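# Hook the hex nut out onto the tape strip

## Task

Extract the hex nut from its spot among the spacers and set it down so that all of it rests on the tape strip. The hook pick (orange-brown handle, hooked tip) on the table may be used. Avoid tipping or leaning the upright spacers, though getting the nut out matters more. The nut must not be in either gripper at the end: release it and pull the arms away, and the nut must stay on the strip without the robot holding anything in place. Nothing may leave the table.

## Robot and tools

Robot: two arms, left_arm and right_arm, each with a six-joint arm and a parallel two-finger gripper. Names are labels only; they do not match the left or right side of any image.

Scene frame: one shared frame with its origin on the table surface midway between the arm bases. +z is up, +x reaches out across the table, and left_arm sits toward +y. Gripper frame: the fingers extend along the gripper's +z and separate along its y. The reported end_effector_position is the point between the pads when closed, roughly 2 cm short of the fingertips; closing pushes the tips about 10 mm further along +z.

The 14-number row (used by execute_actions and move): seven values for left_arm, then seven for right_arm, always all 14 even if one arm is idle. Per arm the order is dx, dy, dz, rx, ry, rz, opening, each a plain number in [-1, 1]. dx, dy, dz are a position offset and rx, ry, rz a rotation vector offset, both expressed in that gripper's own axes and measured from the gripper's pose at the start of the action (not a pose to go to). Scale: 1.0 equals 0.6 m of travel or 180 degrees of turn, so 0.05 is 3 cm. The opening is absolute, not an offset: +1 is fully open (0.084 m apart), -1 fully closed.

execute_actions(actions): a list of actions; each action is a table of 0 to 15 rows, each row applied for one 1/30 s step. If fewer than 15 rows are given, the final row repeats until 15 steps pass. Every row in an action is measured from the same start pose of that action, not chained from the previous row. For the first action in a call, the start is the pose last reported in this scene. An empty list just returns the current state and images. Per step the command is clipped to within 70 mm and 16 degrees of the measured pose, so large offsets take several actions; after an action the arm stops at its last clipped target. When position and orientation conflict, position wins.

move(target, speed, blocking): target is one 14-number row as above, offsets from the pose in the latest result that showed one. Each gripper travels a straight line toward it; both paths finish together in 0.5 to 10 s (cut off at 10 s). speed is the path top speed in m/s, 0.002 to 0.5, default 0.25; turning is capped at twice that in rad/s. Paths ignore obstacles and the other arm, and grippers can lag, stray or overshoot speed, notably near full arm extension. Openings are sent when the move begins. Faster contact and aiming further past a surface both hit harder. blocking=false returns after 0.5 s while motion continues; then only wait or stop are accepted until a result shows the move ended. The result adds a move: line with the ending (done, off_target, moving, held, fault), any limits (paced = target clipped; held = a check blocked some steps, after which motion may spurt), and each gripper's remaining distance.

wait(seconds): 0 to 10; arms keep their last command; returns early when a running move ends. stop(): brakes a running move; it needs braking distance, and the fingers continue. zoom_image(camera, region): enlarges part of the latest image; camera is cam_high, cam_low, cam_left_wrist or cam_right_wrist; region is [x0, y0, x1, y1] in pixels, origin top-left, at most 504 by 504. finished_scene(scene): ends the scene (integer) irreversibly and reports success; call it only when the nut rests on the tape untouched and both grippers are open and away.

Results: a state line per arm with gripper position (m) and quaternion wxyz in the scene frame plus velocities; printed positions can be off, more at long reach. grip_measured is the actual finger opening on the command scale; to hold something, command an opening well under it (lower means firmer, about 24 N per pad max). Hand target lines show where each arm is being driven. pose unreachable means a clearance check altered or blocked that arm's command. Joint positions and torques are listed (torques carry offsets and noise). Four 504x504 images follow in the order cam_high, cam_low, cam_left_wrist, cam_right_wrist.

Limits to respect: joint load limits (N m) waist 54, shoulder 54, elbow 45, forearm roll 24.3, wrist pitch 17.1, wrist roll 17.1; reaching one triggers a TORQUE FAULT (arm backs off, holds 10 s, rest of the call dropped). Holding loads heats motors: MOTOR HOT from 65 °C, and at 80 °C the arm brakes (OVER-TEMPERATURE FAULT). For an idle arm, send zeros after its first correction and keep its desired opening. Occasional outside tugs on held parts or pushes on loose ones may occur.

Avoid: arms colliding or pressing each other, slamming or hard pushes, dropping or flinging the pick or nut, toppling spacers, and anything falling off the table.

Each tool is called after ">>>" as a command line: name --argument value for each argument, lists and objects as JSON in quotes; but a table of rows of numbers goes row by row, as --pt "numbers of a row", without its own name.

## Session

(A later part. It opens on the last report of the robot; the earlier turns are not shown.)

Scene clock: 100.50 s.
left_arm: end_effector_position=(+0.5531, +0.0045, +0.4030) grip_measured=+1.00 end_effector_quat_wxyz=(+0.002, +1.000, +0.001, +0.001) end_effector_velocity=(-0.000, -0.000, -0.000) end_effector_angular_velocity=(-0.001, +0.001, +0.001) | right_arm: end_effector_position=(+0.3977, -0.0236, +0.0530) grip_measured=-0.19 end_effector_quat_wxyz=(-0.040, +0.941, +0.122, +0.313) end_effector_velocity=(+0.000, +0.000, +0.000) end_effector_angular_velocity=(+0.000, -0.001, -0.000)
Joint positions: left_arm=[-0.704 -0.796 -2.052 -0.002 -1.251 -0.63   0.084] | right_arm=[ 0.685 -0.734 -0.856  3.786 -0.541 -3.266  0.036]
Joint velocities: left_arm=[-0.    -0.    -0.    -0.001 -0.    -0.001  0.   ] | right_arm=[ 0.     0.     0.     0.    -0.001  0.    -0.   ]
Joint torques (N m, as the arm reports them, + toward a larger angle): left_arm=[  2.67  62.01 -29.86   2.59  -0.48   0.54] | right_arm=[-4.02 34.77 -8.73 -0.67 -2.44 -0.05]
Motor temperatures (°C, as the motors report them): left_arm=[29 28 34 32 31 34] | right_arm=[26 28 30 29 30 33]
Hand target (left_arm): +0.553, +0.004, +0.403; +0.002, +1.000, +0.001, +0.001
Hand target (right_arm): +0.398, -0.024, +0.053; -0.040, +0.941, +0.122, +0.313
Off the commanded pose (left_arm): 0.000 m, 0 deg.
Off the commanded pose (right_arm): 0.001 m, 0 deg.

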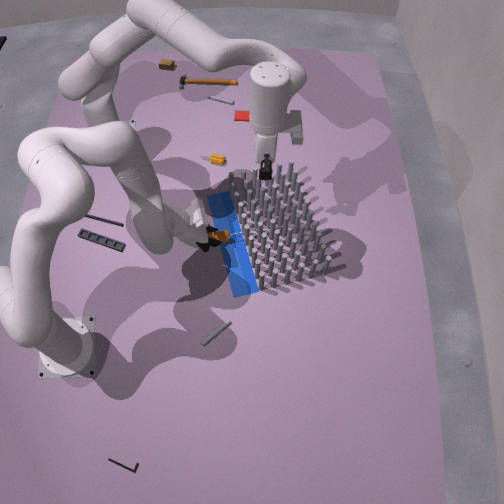

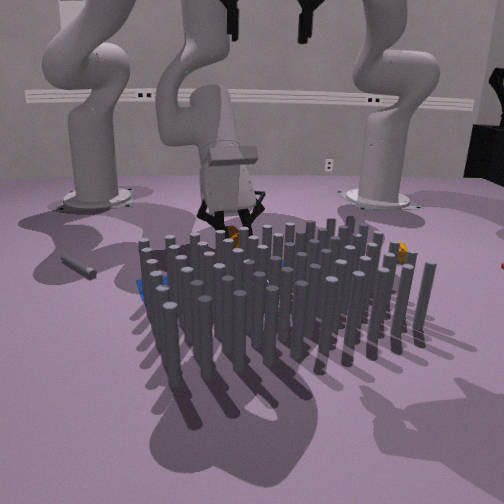

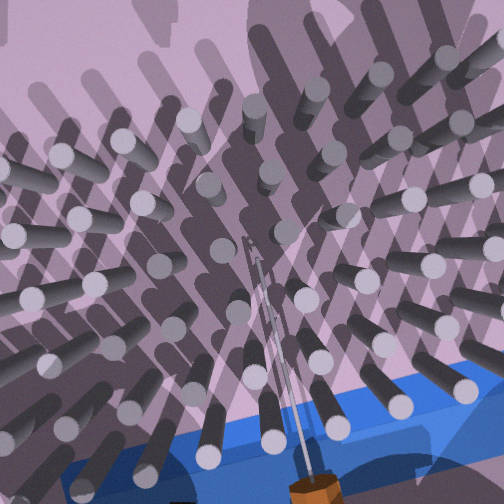

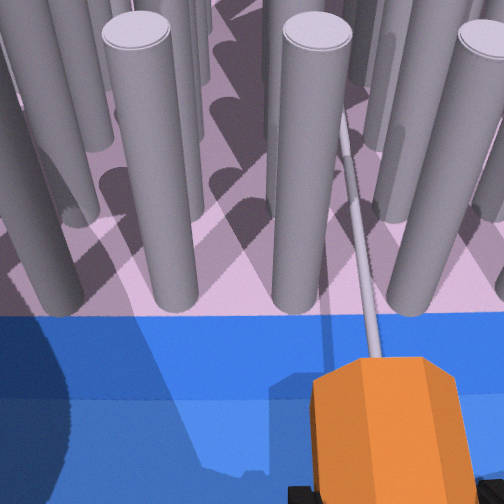

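>>> move --target '[0,0,0,0,0,0,1,0.0166,-0.0002,0.0124,0,0,0,-0.8]' --speed 0.03

>>> move --target '[0,0,0,0,0,0,1,-0.0086,0,0.0120,0,0,0,-0.8]' --speed 0.02

>>> zoom_image --camera "cam_left_wrist" --region '[236, 228, 276, 268]'

Scene clock: 111.30 s.
left_arm: end_effector_position=(+0.5531, +0.0045, +0.4030) grip_measured=+1.00 end_effector_quat_wxyz=(+0.002, +1.000, +0.001, +0.001) end_effector_velocity=(+0.001, +0.001, -0.001) end_effector_angular_velocity=(+0.001, +0.000, +0.001) | right_arm: end_effector_position=(+0.4095, -0.0204, +0.0531) grip_measured=-0.19 end_effector_quat_wxyz=(-0.040, +0.941, +0.122, +0.313) end_effector_velocity=(+0.002, +0.000, -0.000) end_effector_angular_velocity=(+0.000, +0.000, -0.001)
Joint positions: left_arm=[-0.704 -0.796 -2.052 -0.002 -1.251 -0.63   0.084] | right_arm=[ 0.672 -0.747 -0.886  3.787 -0.526 -3.283  0.036]
Joint velocities: left_arm=[ 0.001 -0.001 -0.     0.001 -0.    -0.     0.   ] | right_arm=[-0.002 -0.002 -0.005  0.001  0.002 -0.002 -0.   ]
Joint torques (N m, as the arm reports them, + toward a larger angle): left_arm=[  1.38  65.43 -30.77   2.22  -0.33   0.53] | right_arm=[-2.77 34.16 -8.83 -1.   -2.33  0.05]
Motor temperatures (°C, as the motors report them): left_arm=[29 28 34 32 31 34] | right_arm=[26 28 30 29 30 33]
Hand target (left_arm): +0.553, +0.004, +0.403; +0.002, +1.000, +0.001, +0.001
Hand target (right_arm): +0.410, -0.020, +0.053; -0.040, +0.941, +0.122, +0.313
Off the commanded pose (left_arm): 0.000 m, 0 deg.
Off the commanded pose (right_arm): 0.000 m, 0 deg.
move: done

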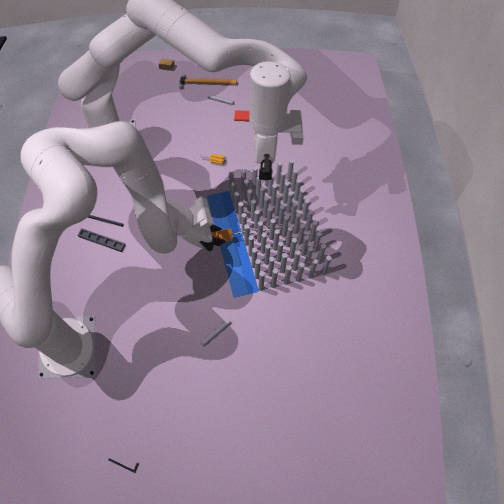

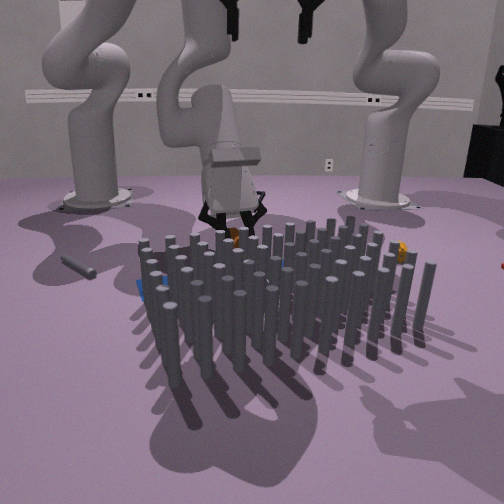

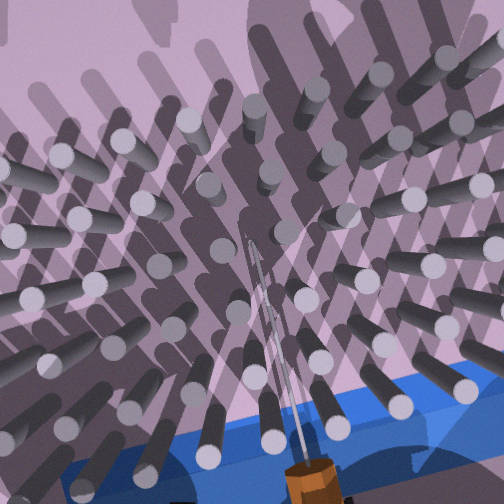

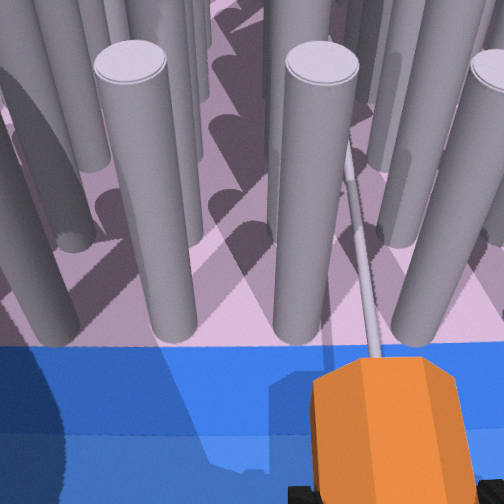

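Scene clock: 112.03 s.
left_arm: end_effector_position=(+0.5531, +0.0045, +0.4030) grip_measured=+1.00 end_effector_quat_wxyz=(+0.002, +1.000, +0.001, +0.001) end_effector_velocity=(+0.000, +0.001, +0.000) end_effector_angular_velocity=(+0.000, +0.000, +0.000) | right_arm: end_effector_position=(+0.4097, -0.0203, +0.0444) grip_measured=-0.19 end_effector_quat_wxyz=(-0.040, +0.941, +0.122, +0.313) end_effector_velocity=(+0.001, +0.001, -0.000) end_effector_angular_velocity=(+0.002, -0.004, +0.001)
Joint positions: left_arm=[-0.704 -0.796 -2.052 -0.002 -1.251 -0.63   0.084] | right_arm=[ 0.671 -0.768 -0.892  3.772 -0.538 -3.266  0.036]
Joint velocities: left_arm=[ 0.001  0.001  0.001  0.    -0.001  0.001 -0.   ] | right_arm=[ 0.    -0.004 -0.004 -0.003 -0.004  0.003  0.   ]
Joint torques (N m, as the arm reports them, + toward a larger angle): left_arm=[  4.52  62.69 -30.02   2.63  -0.52   0.53] | right_arm=[-3.1  34.4  -8.79 -1.4  -2.25 -0.08]
Motor temperatures (°C, as the motors report them): left_arm=[29 28 34 32 31 34] | right_arm=[26 28 30 29 30 33]
Hand target (left_arm): +0.553, +0.004, +0.403; +0.002, +1.000, +0.001, +0.001
Hand target (right_arm): +0.410, -0.020, +0.044; -0.040, +0.941, +0.122, +0.313
Off the commanded pose (left_arm): 0.000 m, 0 deg.
Off the commanded pose (right_arm): 0.000 m, 0 deg.
move: done

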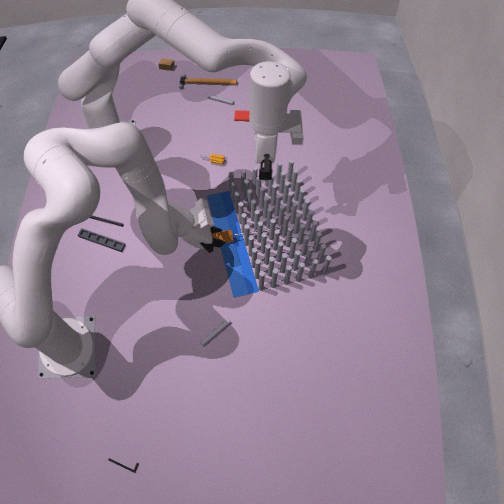

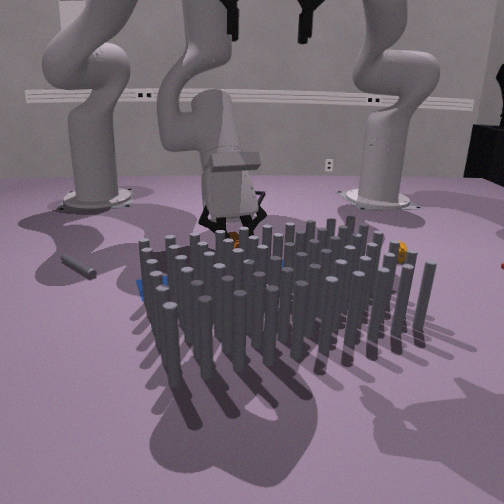

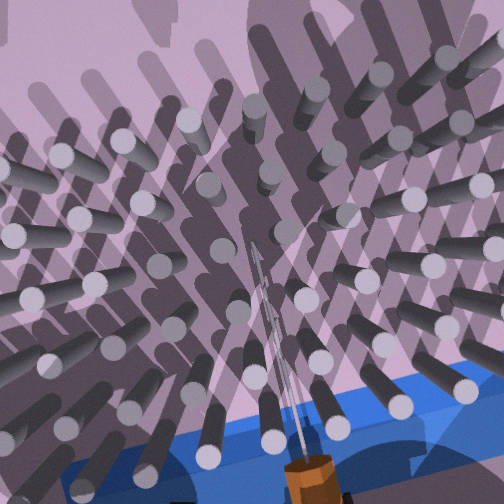

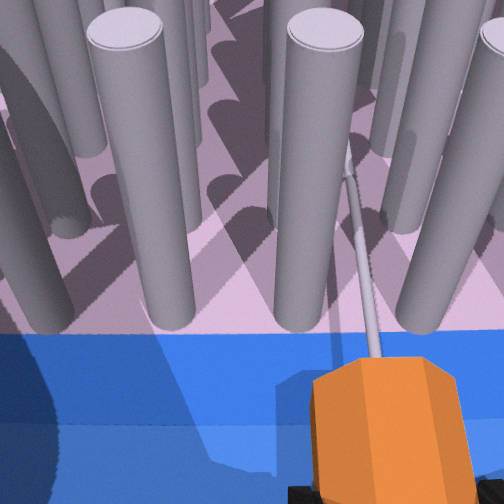

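Region (236, 228, 276, 268) of cam_left_wrist's 504x504 image, scaled by 12.600, with more detail than that image has.

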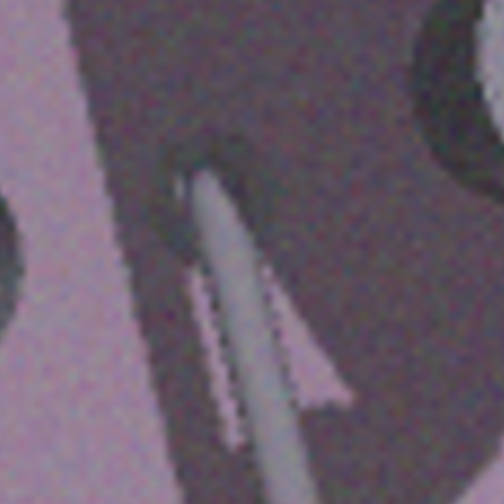

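>>> move --target '[0,0,0,0,0,0,1,-0.0613,0,-0.0433,0,0,0,-0.8]' --speed 0.05

>>> zoom_image --camera "cam_left_wrist" --region '[220, 230, 320, 330]'

Scene clock: 118.57 s.
left_arm: end_effector_position=(+0.5531, +0.0045, +0.4030) grip_measured=+1.00 end_effector_quat_wxyz=(+0.002, +1.000, +0.001, +0.001) end_effector_velocity=(+0.000, +0.000, +0.001) end_effector_angular_velocity=(+0.000, -0.002, -0.000) | right_arm: end_effector_position=(+0.3664, -0.0316, +0.0431) grip_measured=-0.19 end_effector_quat_wxyz=(-0.040, +0.941, +0.122, +0.313) end_effector_velocity=(-0.002, -0.001, -0.000) end_effector_angular_velocity=(-0.001, -0.000, +0.002)
Joint positions: left_arm=[-0.704 -0.796 -2.052 -0.002 -1.251 -0.63   0.084] | right_arm=[ 0.723 -0.727 -0.787  3.771 -0.592 -3.202  0.036]
Joint velocities: left_arm=[ 0.    -0.    -0.002  0.001 -0.001  0.    -0.   ] | right_arm=[ 0.003  0.002  0.006 -0.    -0.003  0.002 -0.   ]
Joint torques (N m, as the arm reports them, + toward a larger angle): left_arm=[  3.59  64.79 -30.13   2.31  -0.54   0.52] | right_arm=[-3.32 32.24 -8.08 -1.53 -2.29 -0.2 ]
Motor temperatures (°C, as the motors report them): left_arm=[29 28 34 32 31 34] | right_arm=[26 28 30 29 30 33]
Hand target (left_arm): +0.553, +0.004, +0.403; +0.002, +1.000, +0.001, +0.001
Hand target (right_arm): +0.366, -0.032, +0.043; -0.040, +0.941, +0.122, +0.313
Off the commanded pose (left_arm): 0.000 m, 0 deg.
Off the commanded pose (right_arm): 0.000 m, 0 deg.
move: done

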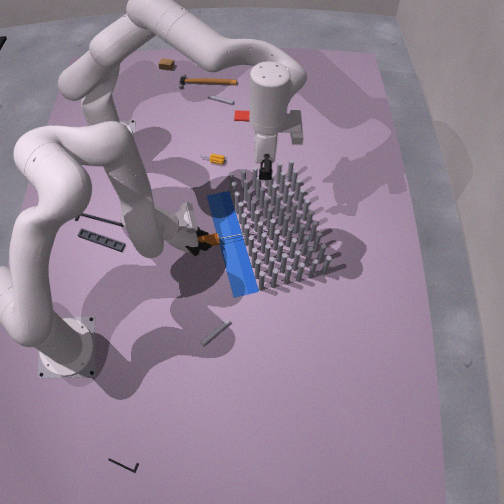

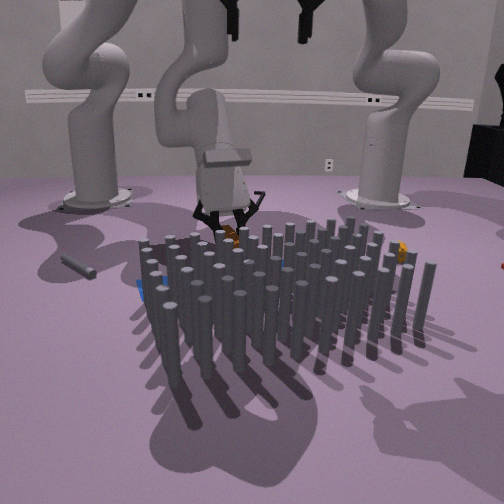

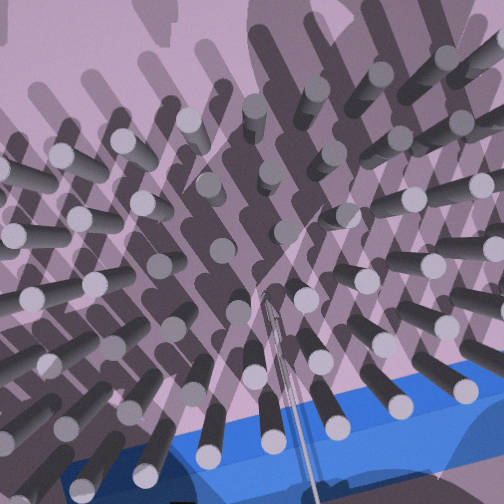

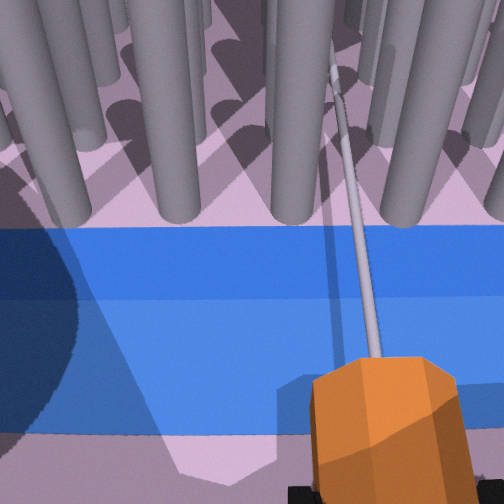

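Region (220, 230, 320, 330) of cam_left_wrist's 504x504 image, scaled by 5.040, with more detail than that image has.

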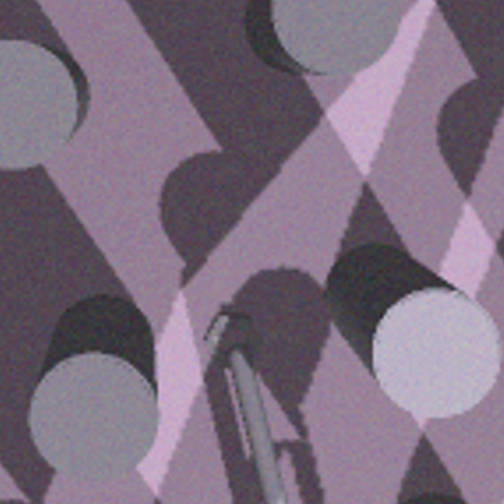

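Nut follows. Pull the remaining 0.123 m.

>>> move --target '[0,0,0,0,0,0,1,-0.1646,0,-0.1221,0,0,0,-0.8]' --speed 0.08

Scene clock: 123.10 s.
left_arm: end_effector_position=(+0.5531, +0.0045, +0.4030) grip_measured=+1.00 end_effector_quat_wxyz=(+0.002, +1.000, +0.001, +0.001) end_effector_velocity=(-0.001, -0.000, +0.001) end_effector_angular_velocity=(+0.000, -0.000, -0.001) | right_arm: end_effector_position=(+0.2474, -0.0625, +0.0425) grip_measured=-0.19 end_effector_quat_wxyz=(-0.040, +0.941, +0.122, +0.313) end_effector_velocity=(-0.002, -0.000, +0.000) end_effector_angular_velocity=(-0.000, +0.001, +0.001)
Joint positions: left_arm=[-0.704 -0.796 -2.052 -0.002 -1.251 -0.63   0.084] | right_arm=[ 0.924 -0.638 -0.538  3.84  -0.715 -3.035  0.036]
Joint velocities: left_arm=[-0.001  0.001  0.001  0.    -0.    -0.     0.   ] | right_arm=[ 0.005  0.002  0.004  0.002 -0.     0.002  0.   ]
Joint torques (N m, as the arm reports them, + toward a larger angle): left_arm=[  2.65  63.61 -30.31   2.56  -0.38   0.79] | right_arm=[-2.81 27.5  -5.77 -1.24 -2.33 -0.2 ]
Motor temperatures (°C, as the motors report them): left_arm=[29 28 34 32 31 34] | right_arm=[26 28 30 29 30 33]
Hand target (left_arm): +0.553, +0.004, +0.403; +0.002, +1.000, +0.001, +0.001
Hand target (right_arm): +0.247, -0.063, +0.043; -0.040, +0.941, +0.122, +0.313
Off the commanded pose (left_arm): 0.000 m, 0 deg.
Off the commanded pose (right_arm): 0.001 m, 0 deg.
move: done

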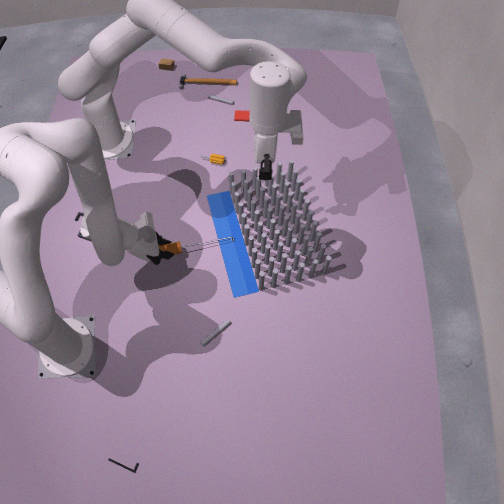

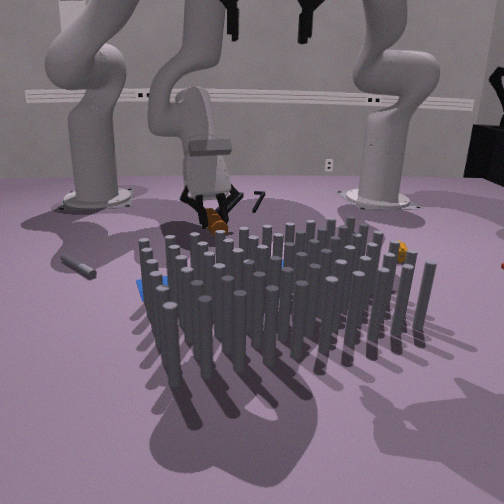

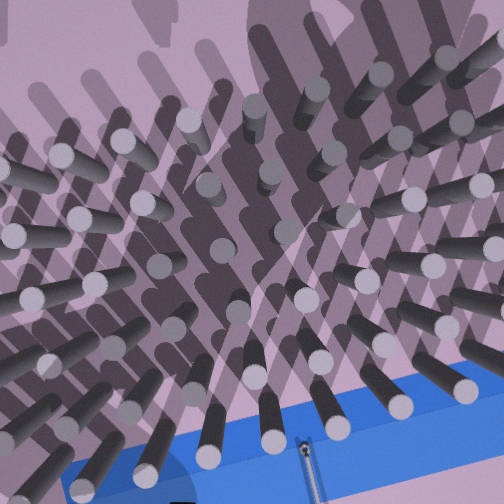

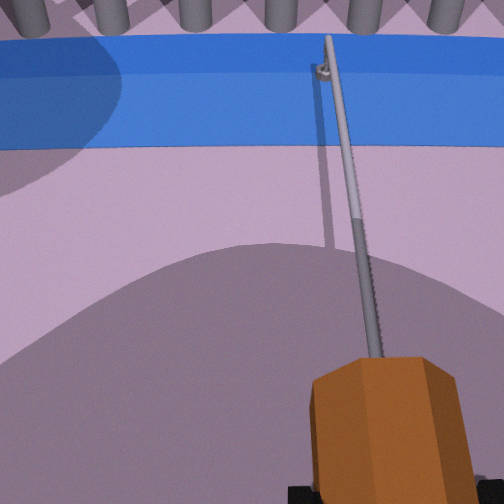

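>>> execute_actions --actions '[]'

Scene clock: 131.30 s.
left_arm: end_effector_position=(+0.5531, +0.0045, +0.4030) grip_measured=+1.00 end_effector_quat_wxyz=(+0.002, +1.000, +0.001, +0.001) end_effector_velocity=(+0.000, +0.000, -0.001) end_effector_angular_velocity=(+0.001, -0.000, -0.001) | right_arm: end_effector_position=(+0.2472, -0.0626, +0.0425) grip_measured=-0.19 end_effector_quat_wxyz=(-0.040, +0.941, +0.122, +0.313) end_effector_velocity=(-0.000, -0.000, -0.001) end_effector_angular_velocity=(-0.000, +0.001, -0.002)
Joint positions: left_arm=[-0.704 -0.796 -2.052 -0.002 -1.251 -0.63   0.084] | right_arm=[ 0.925 -0.638 -0.537  3.84  -0.715 -3.035  0.036]
Joint velocities: left_arm=[ 0.    -0.001 -0.     0.001  0.001  0.001 -0.   ] | right_arm=[-0.    -0.001  0.     0.     0.001  0.002 -0.   ]
Joint torques (N m, as the arm reports them, + toward a larger angle): left_arm=[  2.03  63.68 -31.48   2.55  -0.37   0.54] | right_arm=[-5.24 25.25 -4.96 -1.42 -2.46 -0.21]
Motor temperatures (°C, as the motors report them): left_arm=[29 28 34 32 31 34] | right_arm=[26 28 30 29 30 33]
Hand target (left_arm): +0.553, +0.004, +0.403; +0.002, +1.000, +0.001, +0.001
Hand target (right_arm): +0.247, -0.063, +0.043; -0.040, +0.941, +0.122, +0.313
Off the commanded pose (left_arm): 0.000 m, 0 deg.
Off the commanded pose (right_arm): 0.001 m, 0 deg.

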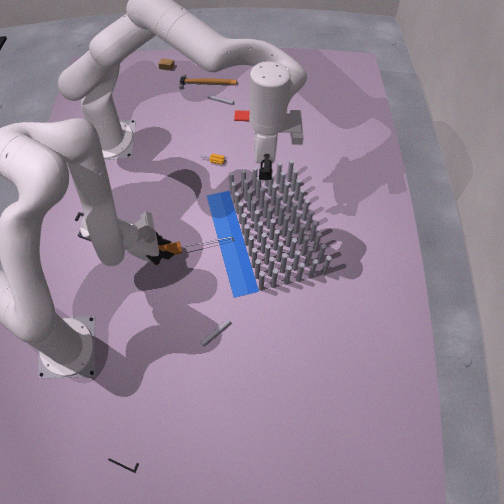

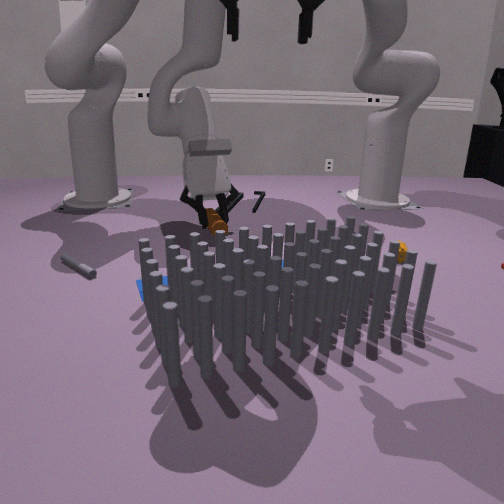

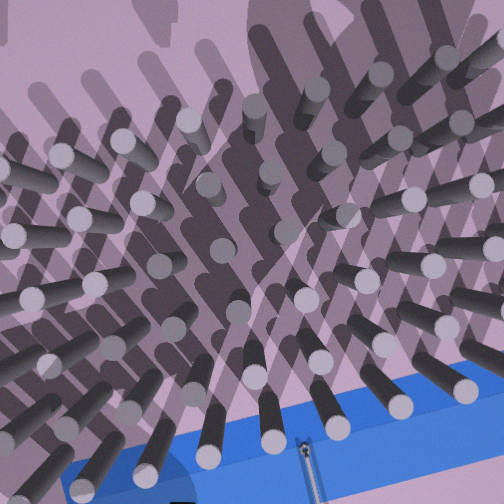

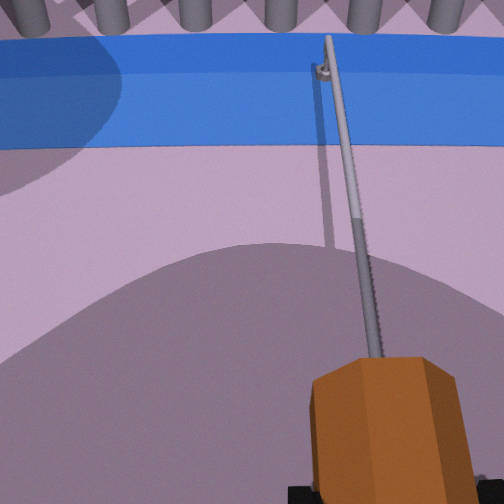

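>>> move --target '[0,0,0,0,0,0,1, -0.0107,0,-0.008,0,0,0,-0.8]' --speed 0.03

>>> move --target '[0,0,0,0,0,0,1, 0.0055,0,-0.003,0,0.0167,0,-0.8]' --speed 0.05

Scene clock: 137.87 s.
left_arm: end_effector_position=(+0.5531, +0.0045, +0.4030) grip_measured=+1.00 end_effector_quat_wxyz=(+0.002, +1.000, +0.001, +0.001) end_effector_velocity=(-0.001, -0.000, -0.001) end_effector_angular_velocity=(+0.002, +0.002, -0.000) | right_arm: end_effector_position=(+0.2396, -0.0645, +0.0425) grip_measured=-0.19 end_effector_quat_wxyz=(-0.040, +0.941, +0.122, +0.313) end_effector_velocity=(-0.001, +0.000, +0.000) end_effector_angular_velocity=(+0.001, -0.001, +0.001)
Joint positions: left_arm=[-0.704 -0.796 -2.052 -0.002 -1.251 -0.63   0.084] | right_arm=[ 0.942 -0.633 -0.523  3.848 -0.722 -3.024  0.036]
Joint velocities: left_arm=[-0.001 -0.001  0.001  0.    -0.001 -0.     0.   ] | right_arm=[ 0.003  0.001  0.002  0.002 -0.001  0.001  0.   ]
Joint torques (N m, as the arm reports them, + toward a larger angle): left_arm=[  2.99  62.53 -31.56   2.28  -0.53   0.49] | right_arm=[-3.93 26.87 -5.38 -0.86 -2.44 -0.11]
Motor temperatures (°C, as the motors report them): left_arm=[29 28 34 32 31 34] | right_arm=[26 28 30 29 30 33]
Hand target (left_arm): +0.553, +0.004, +0.403; +0.002, +1.000, +0.001, +0.001
Hand target (right_arm): +0.239, -0.065, +0.042; -0.040, +0.941, +0.122, +0.313
Off the commanded pose (left_arm): 0.000 m, 0 deg.
Off the commanded pose (right_arm): 0.000 m, 0 deg.
move: done

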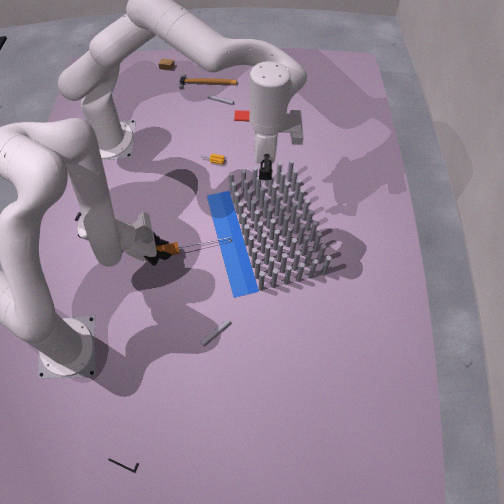

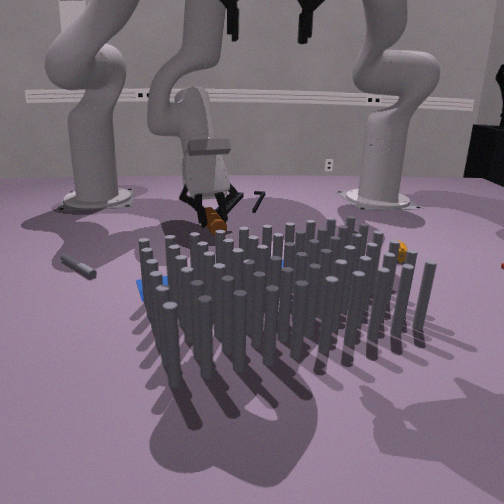

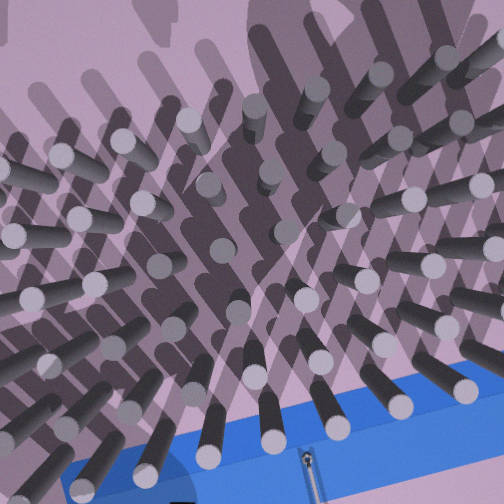

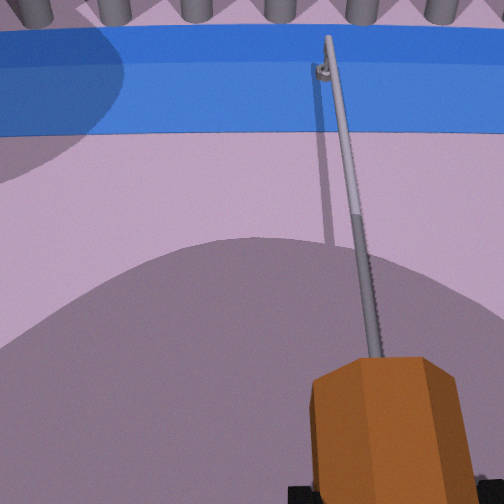

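Scene clock: 138.67 s.
left_arm: end_effector_position=(+0.5531, +0.0045, +0.4030) grip_measured=+1.00 end_effector_quat_wxyz=(+0.002, +1.000, +0.001, +0.001) end_effector_velocity=(+0.000, -0.000, +0.001) end_effector_angular_velocity=(-0.002, -0.002, +0.000) | right_arm: end_effector_position=(+0.2410, -0.0641, +0.0458) grip_measured=-0.19 end_effector_quat_wxyz=(-0.043, +0.933, +0.121, +0.337) end_effector_velocity=(-0.000, +0.000, +0.000) end_effector_angular_velocity=(+0.002, -0.008, -0.000)
Joint positions: left_arm=[-0.704 -0.796 -2.052 -0.002 -1.251 -0.63   0.084] | right_arm=[ 0.96  -0.644 -0.513  3.859 -0.787 -3.008  0.036]
Joint velocities: left_arm=[ 0.     0.001 -0.001 -0.     0.001 -0.    -0.   ] | right_arm=[ 0.004 -0.003  0.001  0.002 -0.011  0.004 -0.   ]
Joint torques (N m, as the arm reports them, + toward a larger angle): left_arm=[  4.39  63.2  -30.61   2.36  -0.35   0.46] | right_arm=[-3.48 25.74 -4.4  -0.38 -2.37 -0.03]
Motor temperatures (°C, as the motors report them): left_arm=[29 28 34 32 31 34] | right_arm=[26 28 30 29 30 33]
Hand target (left_arm): +0.553, +0.004, +0.403; +0.002, +1.000, +0.001, +0.001
Hand target (right_arm): +0.241, -0.064, +0.046; -0.043, +0.933, +0.121, +0.337
Off the commanded pose (left_arm): 0.000 m, 0 deg.
Off the commanded pose (right_arm): 0.000 m, 0 deg.
move: done

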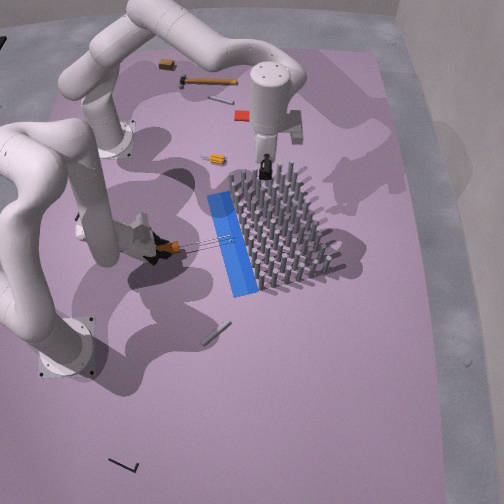

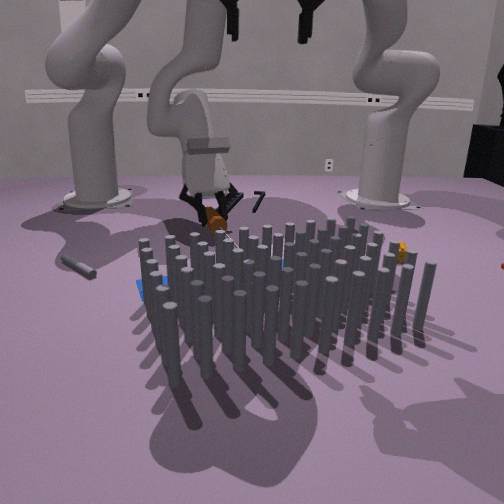

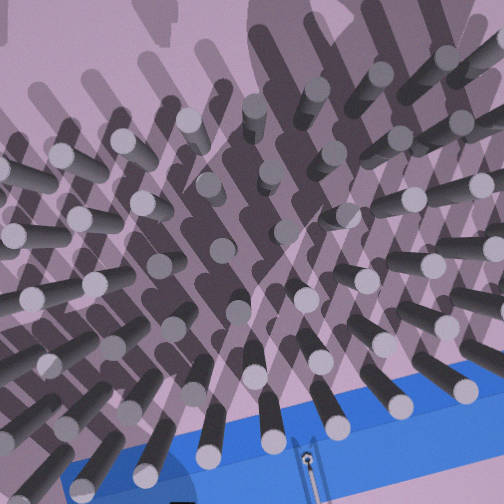

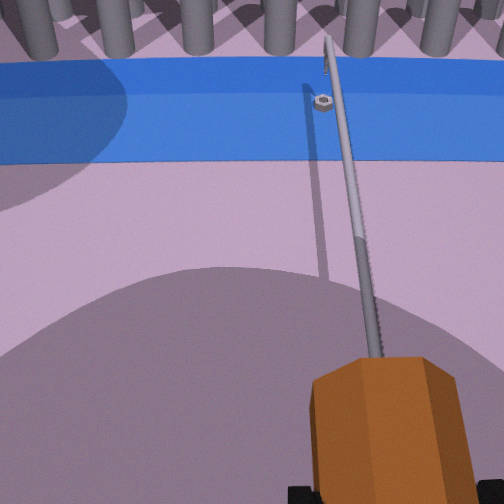

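>>> move --target '[0,0,0,0,0,0,1, -0.078,0.11,-0.037,0,0,0,-0.8]' --speed 0.12

Scene clock: 142.90 s.
left_arm: end_effector_position=(+0.5531, +0.0045, +0.4030) grip_measured=+1.00 end_effector_quat_wxyz=(+0.002, +1.000, +0.001, +0.001) end_effector_velocity=(+0.000, -0.000, +0.001) end_effector_angular_velocity=(-0.001, -0.001, -0.001) | right_arm: end_effector_position=(+0.2094, -0.1403, +0.0331) grip_measured=-0.19 end_effector_quat_wxyz=(-0.043, +0.933, +0.121, +0.337) end_effector_velocity=(-0.001, -0.002, -0.000) end_effector_angular_velocity=(+0.001, -0.000, -0.000)
Joint positions: left_arm=[-0.704 -0.796 -2.052 -0.002 -1.251 -0.63   0.084] | right_arm=[ 0.925 -0.657 -0.334  3.731 -0.944 -2.863  0.036]
Joint velocities: left_arm=[-0.001  0.    -0.002  0.    -0.001  0.001  0.   ] | right_arm=[-0.003 -0.002  0.005 -0.005 -0.007  0.004  0.   ]
Joint torques (N m, as the arm reports them, + toward a larger angle): left_arm=[  2.41  63.06 -31.16   2.5   -0.4    0.65] | right_arm=[-3.65 23.63 -1.57 -0.34 -2.35 -0.04]
Motor temperatures (°C, as the motors report them): left_arm=[29 28 34 32 31 34] | right_arm=[26 28 30 29 30 33]
Hand target (left_arm): +0.553, +0.004, +0.403; +0.002, +1.000, +0.001, +0.001
Hand target (right_arm): +0.209, -0.141, +0.033; -0.043, +0.933, +0.121, +0.337
Off the commanded pose (left_arm): 0.000 m, 0 deg.
Off the commanded pose (right_arm): 0.000 m, 0 deg.
move: done

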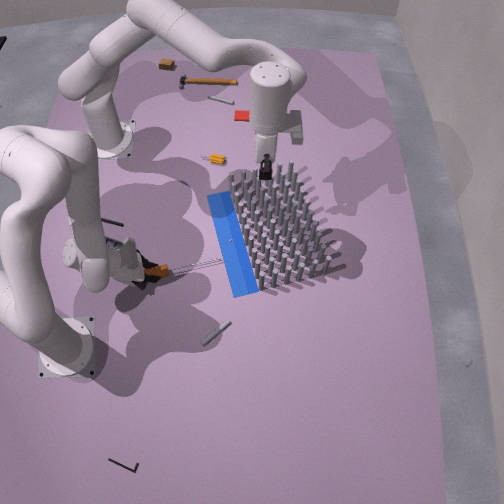

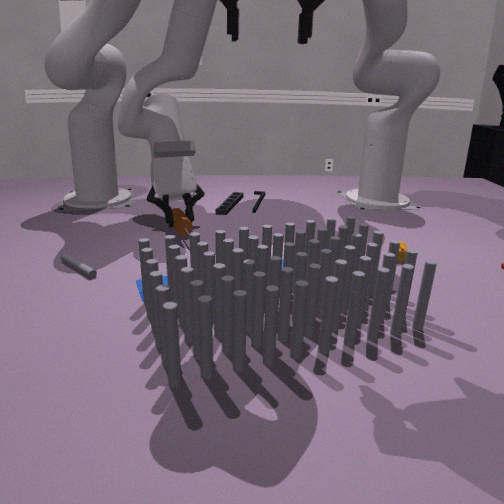

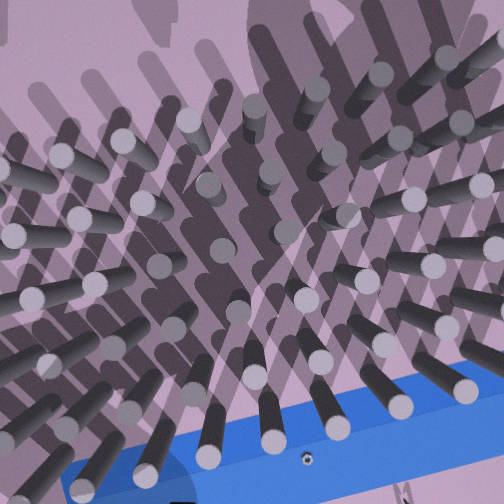

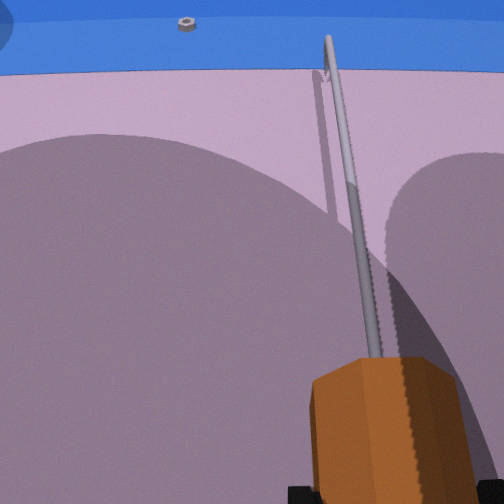

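Lower 3 mm, then open gradually.

>>> execute_actions --actions '[[[0,0,0,0,0,0,1,-0.0005,0,0.0006,0,0,0,-0.8],[0,0,0,0,0,0,1,-0.001,0,0.0012,0,0,0,-0.8],[0,0,0,0,0,0,1,-0.0015,0,0.0018,0,0,0,-0.8],[0,0,0,0,0,0,1,-0.002,0,0.0024,0,0,0,-0.8],[0,0,0,0,0,0,1,-0.0025,0,0.003,0,0,0,-0.8],[0,0,0,0,0,0,1,-0.003,0,0.0036,0,0,0,-0.8],[0,0,0,0,0,0,1,-0.0035,0,0.0042,0,0,0,-0.8],[0,0,0,0,0,0,1,-0.0035,0,0.0042,0,0,0,-0.6],[0,0,0,0,0,0,1,-0.0035,0,0.0042,0,0,0,-0.4],[0,0,0,0,0,0,1,-0.0035,0,0.0042,0,0,0,-0.25],[0,0,0,0,0,0,1,-0.0035,0,0.0042,0,0,0,-0.15],[0,0,0,0,0,0,1,-0.0035,0,0.0042,0,0,0,-0.05],[0,0,0,0,0,0,1,-0.0035,0,0.0042,0,0,0,0.05],[0,0,0,0,0,0,1,-0.0035,0,0.0042,0,0,0,0.2],[0,0,0,0,0,0,1,-0.0035,0,0.0042,0,0,0,0.4]]]'

Scene clock: 155.23 s.
left_arm: end_effector_position=(+0.5531, +0.0045, +0.4030) grip_measured=+1.00 end_effector_quat_wxyz=(+0.002, +1.000, +0.001, +0.001) end_effector_velocity=(+0.000, +0.001, -0.000) end_effector_angular_velocity=(+0.001, +0.000, +0.002) | right_arm: end_effector_position=(+0.2094, -0.1403, +0.0299) grip_measured=+0.23 end_effector_quat_wxyz=(-0.043, +0.933, +0.121, +0.337) end_effector_velocity=(+0.000, +0.000, -0.001) end_effector_angular_velocity=(+0.001, -0.000, -0.001)
Joint positions: left_arm=[-0.704 -0.796 -2.052 -0.002 -1.251 -0.63   0.084] | right_arm=[ 0.925 -0.67  -0.339  3.728 -0.952 -2.857  0.054]
Joint velocities: left_arm=[ 0.001 -0.001 -0.     0.001 -0.    -0.001  0.   ] | right_arm=[-0.001 -0.003 -0.002 -0.001 -0.002  0.002  0.205]
Joint torques (N m, as the arm reports them, + toward a larger angle): left_arm=[  5.33  63.2  -30.08   3.14  -0.41   0.65] | right_arm=[-2.92 23.65 -0.96 -0.42 -2.29 -0.1 ]
Motor temperatures (°C, as the motors report them): left_arm=[29 28 34 32 31 34] | right_arm=[26 28 30 29 30 33]
Hand target (left_arm): +0.553, +0.004, +0.403; +0.002, +1.000, +0.001, +0.001
Hand target (right_arm): +0.209, -0.140, +0.030; -0.043, +0.933, +0.121, +0.337
Off the commanded pose (left_arm): 0.000 m, 0 deg.
Off the commanded pose (right_arm): 0.000 m, 0 deg.

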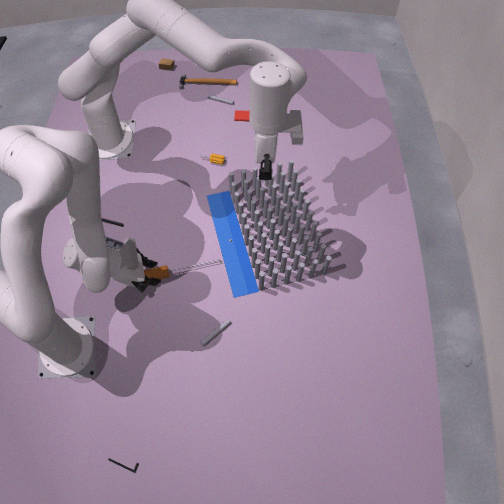

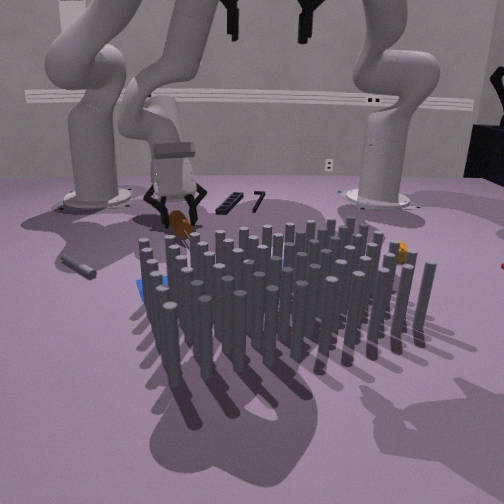

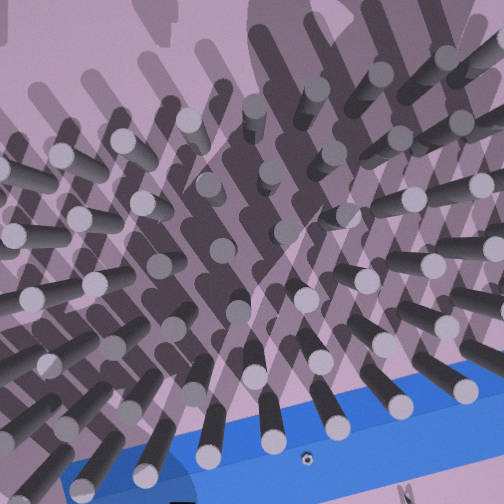

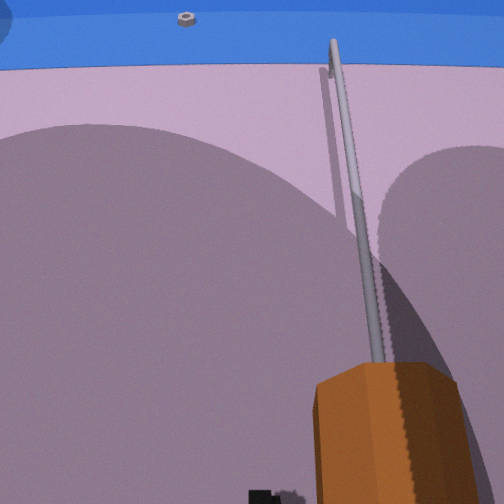

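>>> move --target '[0,0,0,0,0,0,1, 0.1,0,-0.13,0,0,0,0.6]' --speed 0.15

Scene clock: 159.27 s.
left_arm: end_effector_position=(+0.5531, +0.0045, +0.4030) grip_measured=+1.00 end_effector_quat_wxyz=(+0.002, +1.000, +0.001, +0.001) end_effector_velocity=(+0.000, +0.000, -0.000) end_effector_angular_velocity=(+0.000, +0.001, -0.000) | right_arm: end_effector_position=(+0.2057, -0.1411, +0.1283) grip_measured=+0.59 end_effector_quat_wxyz=(-0.043, +0.933, +0.121, +0.337) end_effector_velocity=(+0.000, +0.000, +0.003) end_effector_angular_velocity=(-0.003, -0.001, -0.000)
Joint positions: left_arm=[-0.704 -0.796 -2.052 -0.002 -1.251 -0.63   0.084] | right_arm=[ 0.937 -0.242 -0.241  3.934 -0.694 -3.141  0.069]
Joint velocities: left_arm=[ 0.    -0.001 -0.001 -0.    -0.001  0.001 -0.   ] | right_arm=[ 0.001  0.01  -0.001  0.013  0.007 -0.016 -0.   ]
Joint torques (N m, as the arm reports them, + toward a larger angle): left_arm=[  1.03  63.51 -30.84   3.95  -0.45   0.54] | right_arm=[-4.75 18.11 -6.26 -0.96 -2.29 -0.07]
Motor temperatures (°C, as the motors report them): left_arm=[29 28 34 32 31 34] | right_arm=[26 28 30 29 30 33]
Hand target (left_arm): +0.553, +0.004, +0.403; +0.002, +1.000, +0.001, +0.001
Hand target (right_arm): +0.206, -0.141, +0.129; -0.043, +0.933, +0.121, +0.337
Off the commanded pose (left_arm): 0.000 m, 0 deg.
Off the commanded pose (right_arm): 0.000 m, 0 deg.
move: done

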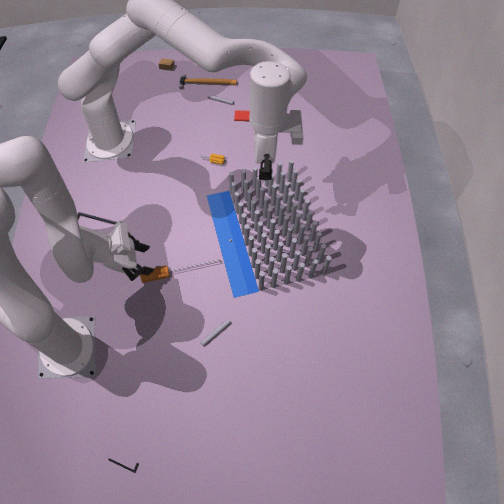

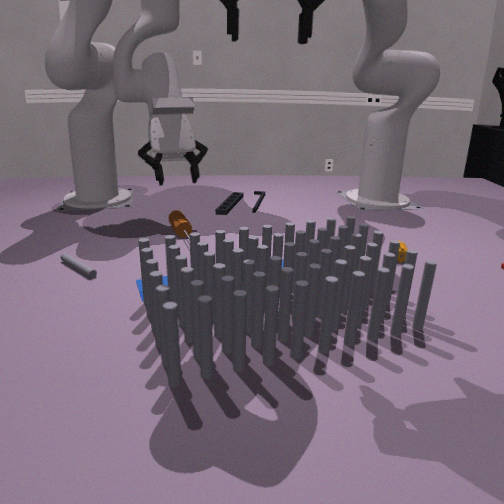

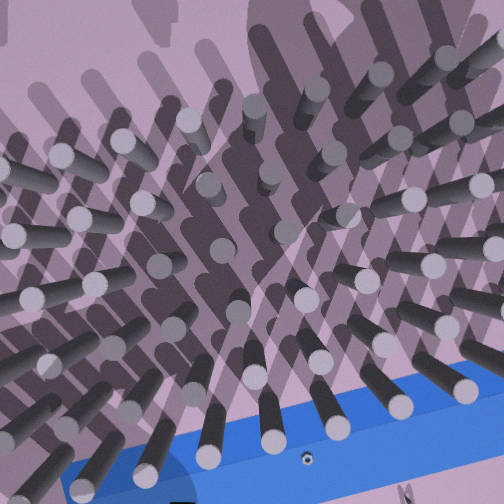

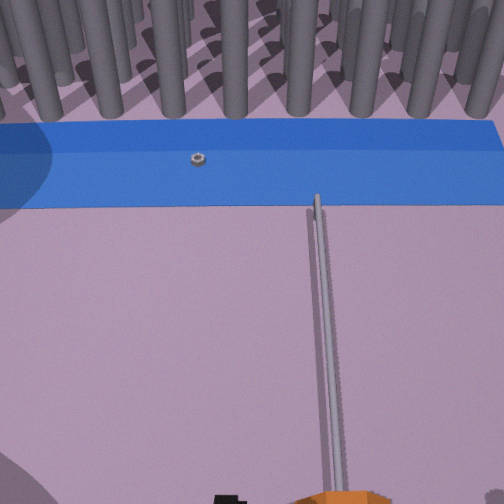

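>>> finished_scene --scene 2

The scene is finished: the task was done.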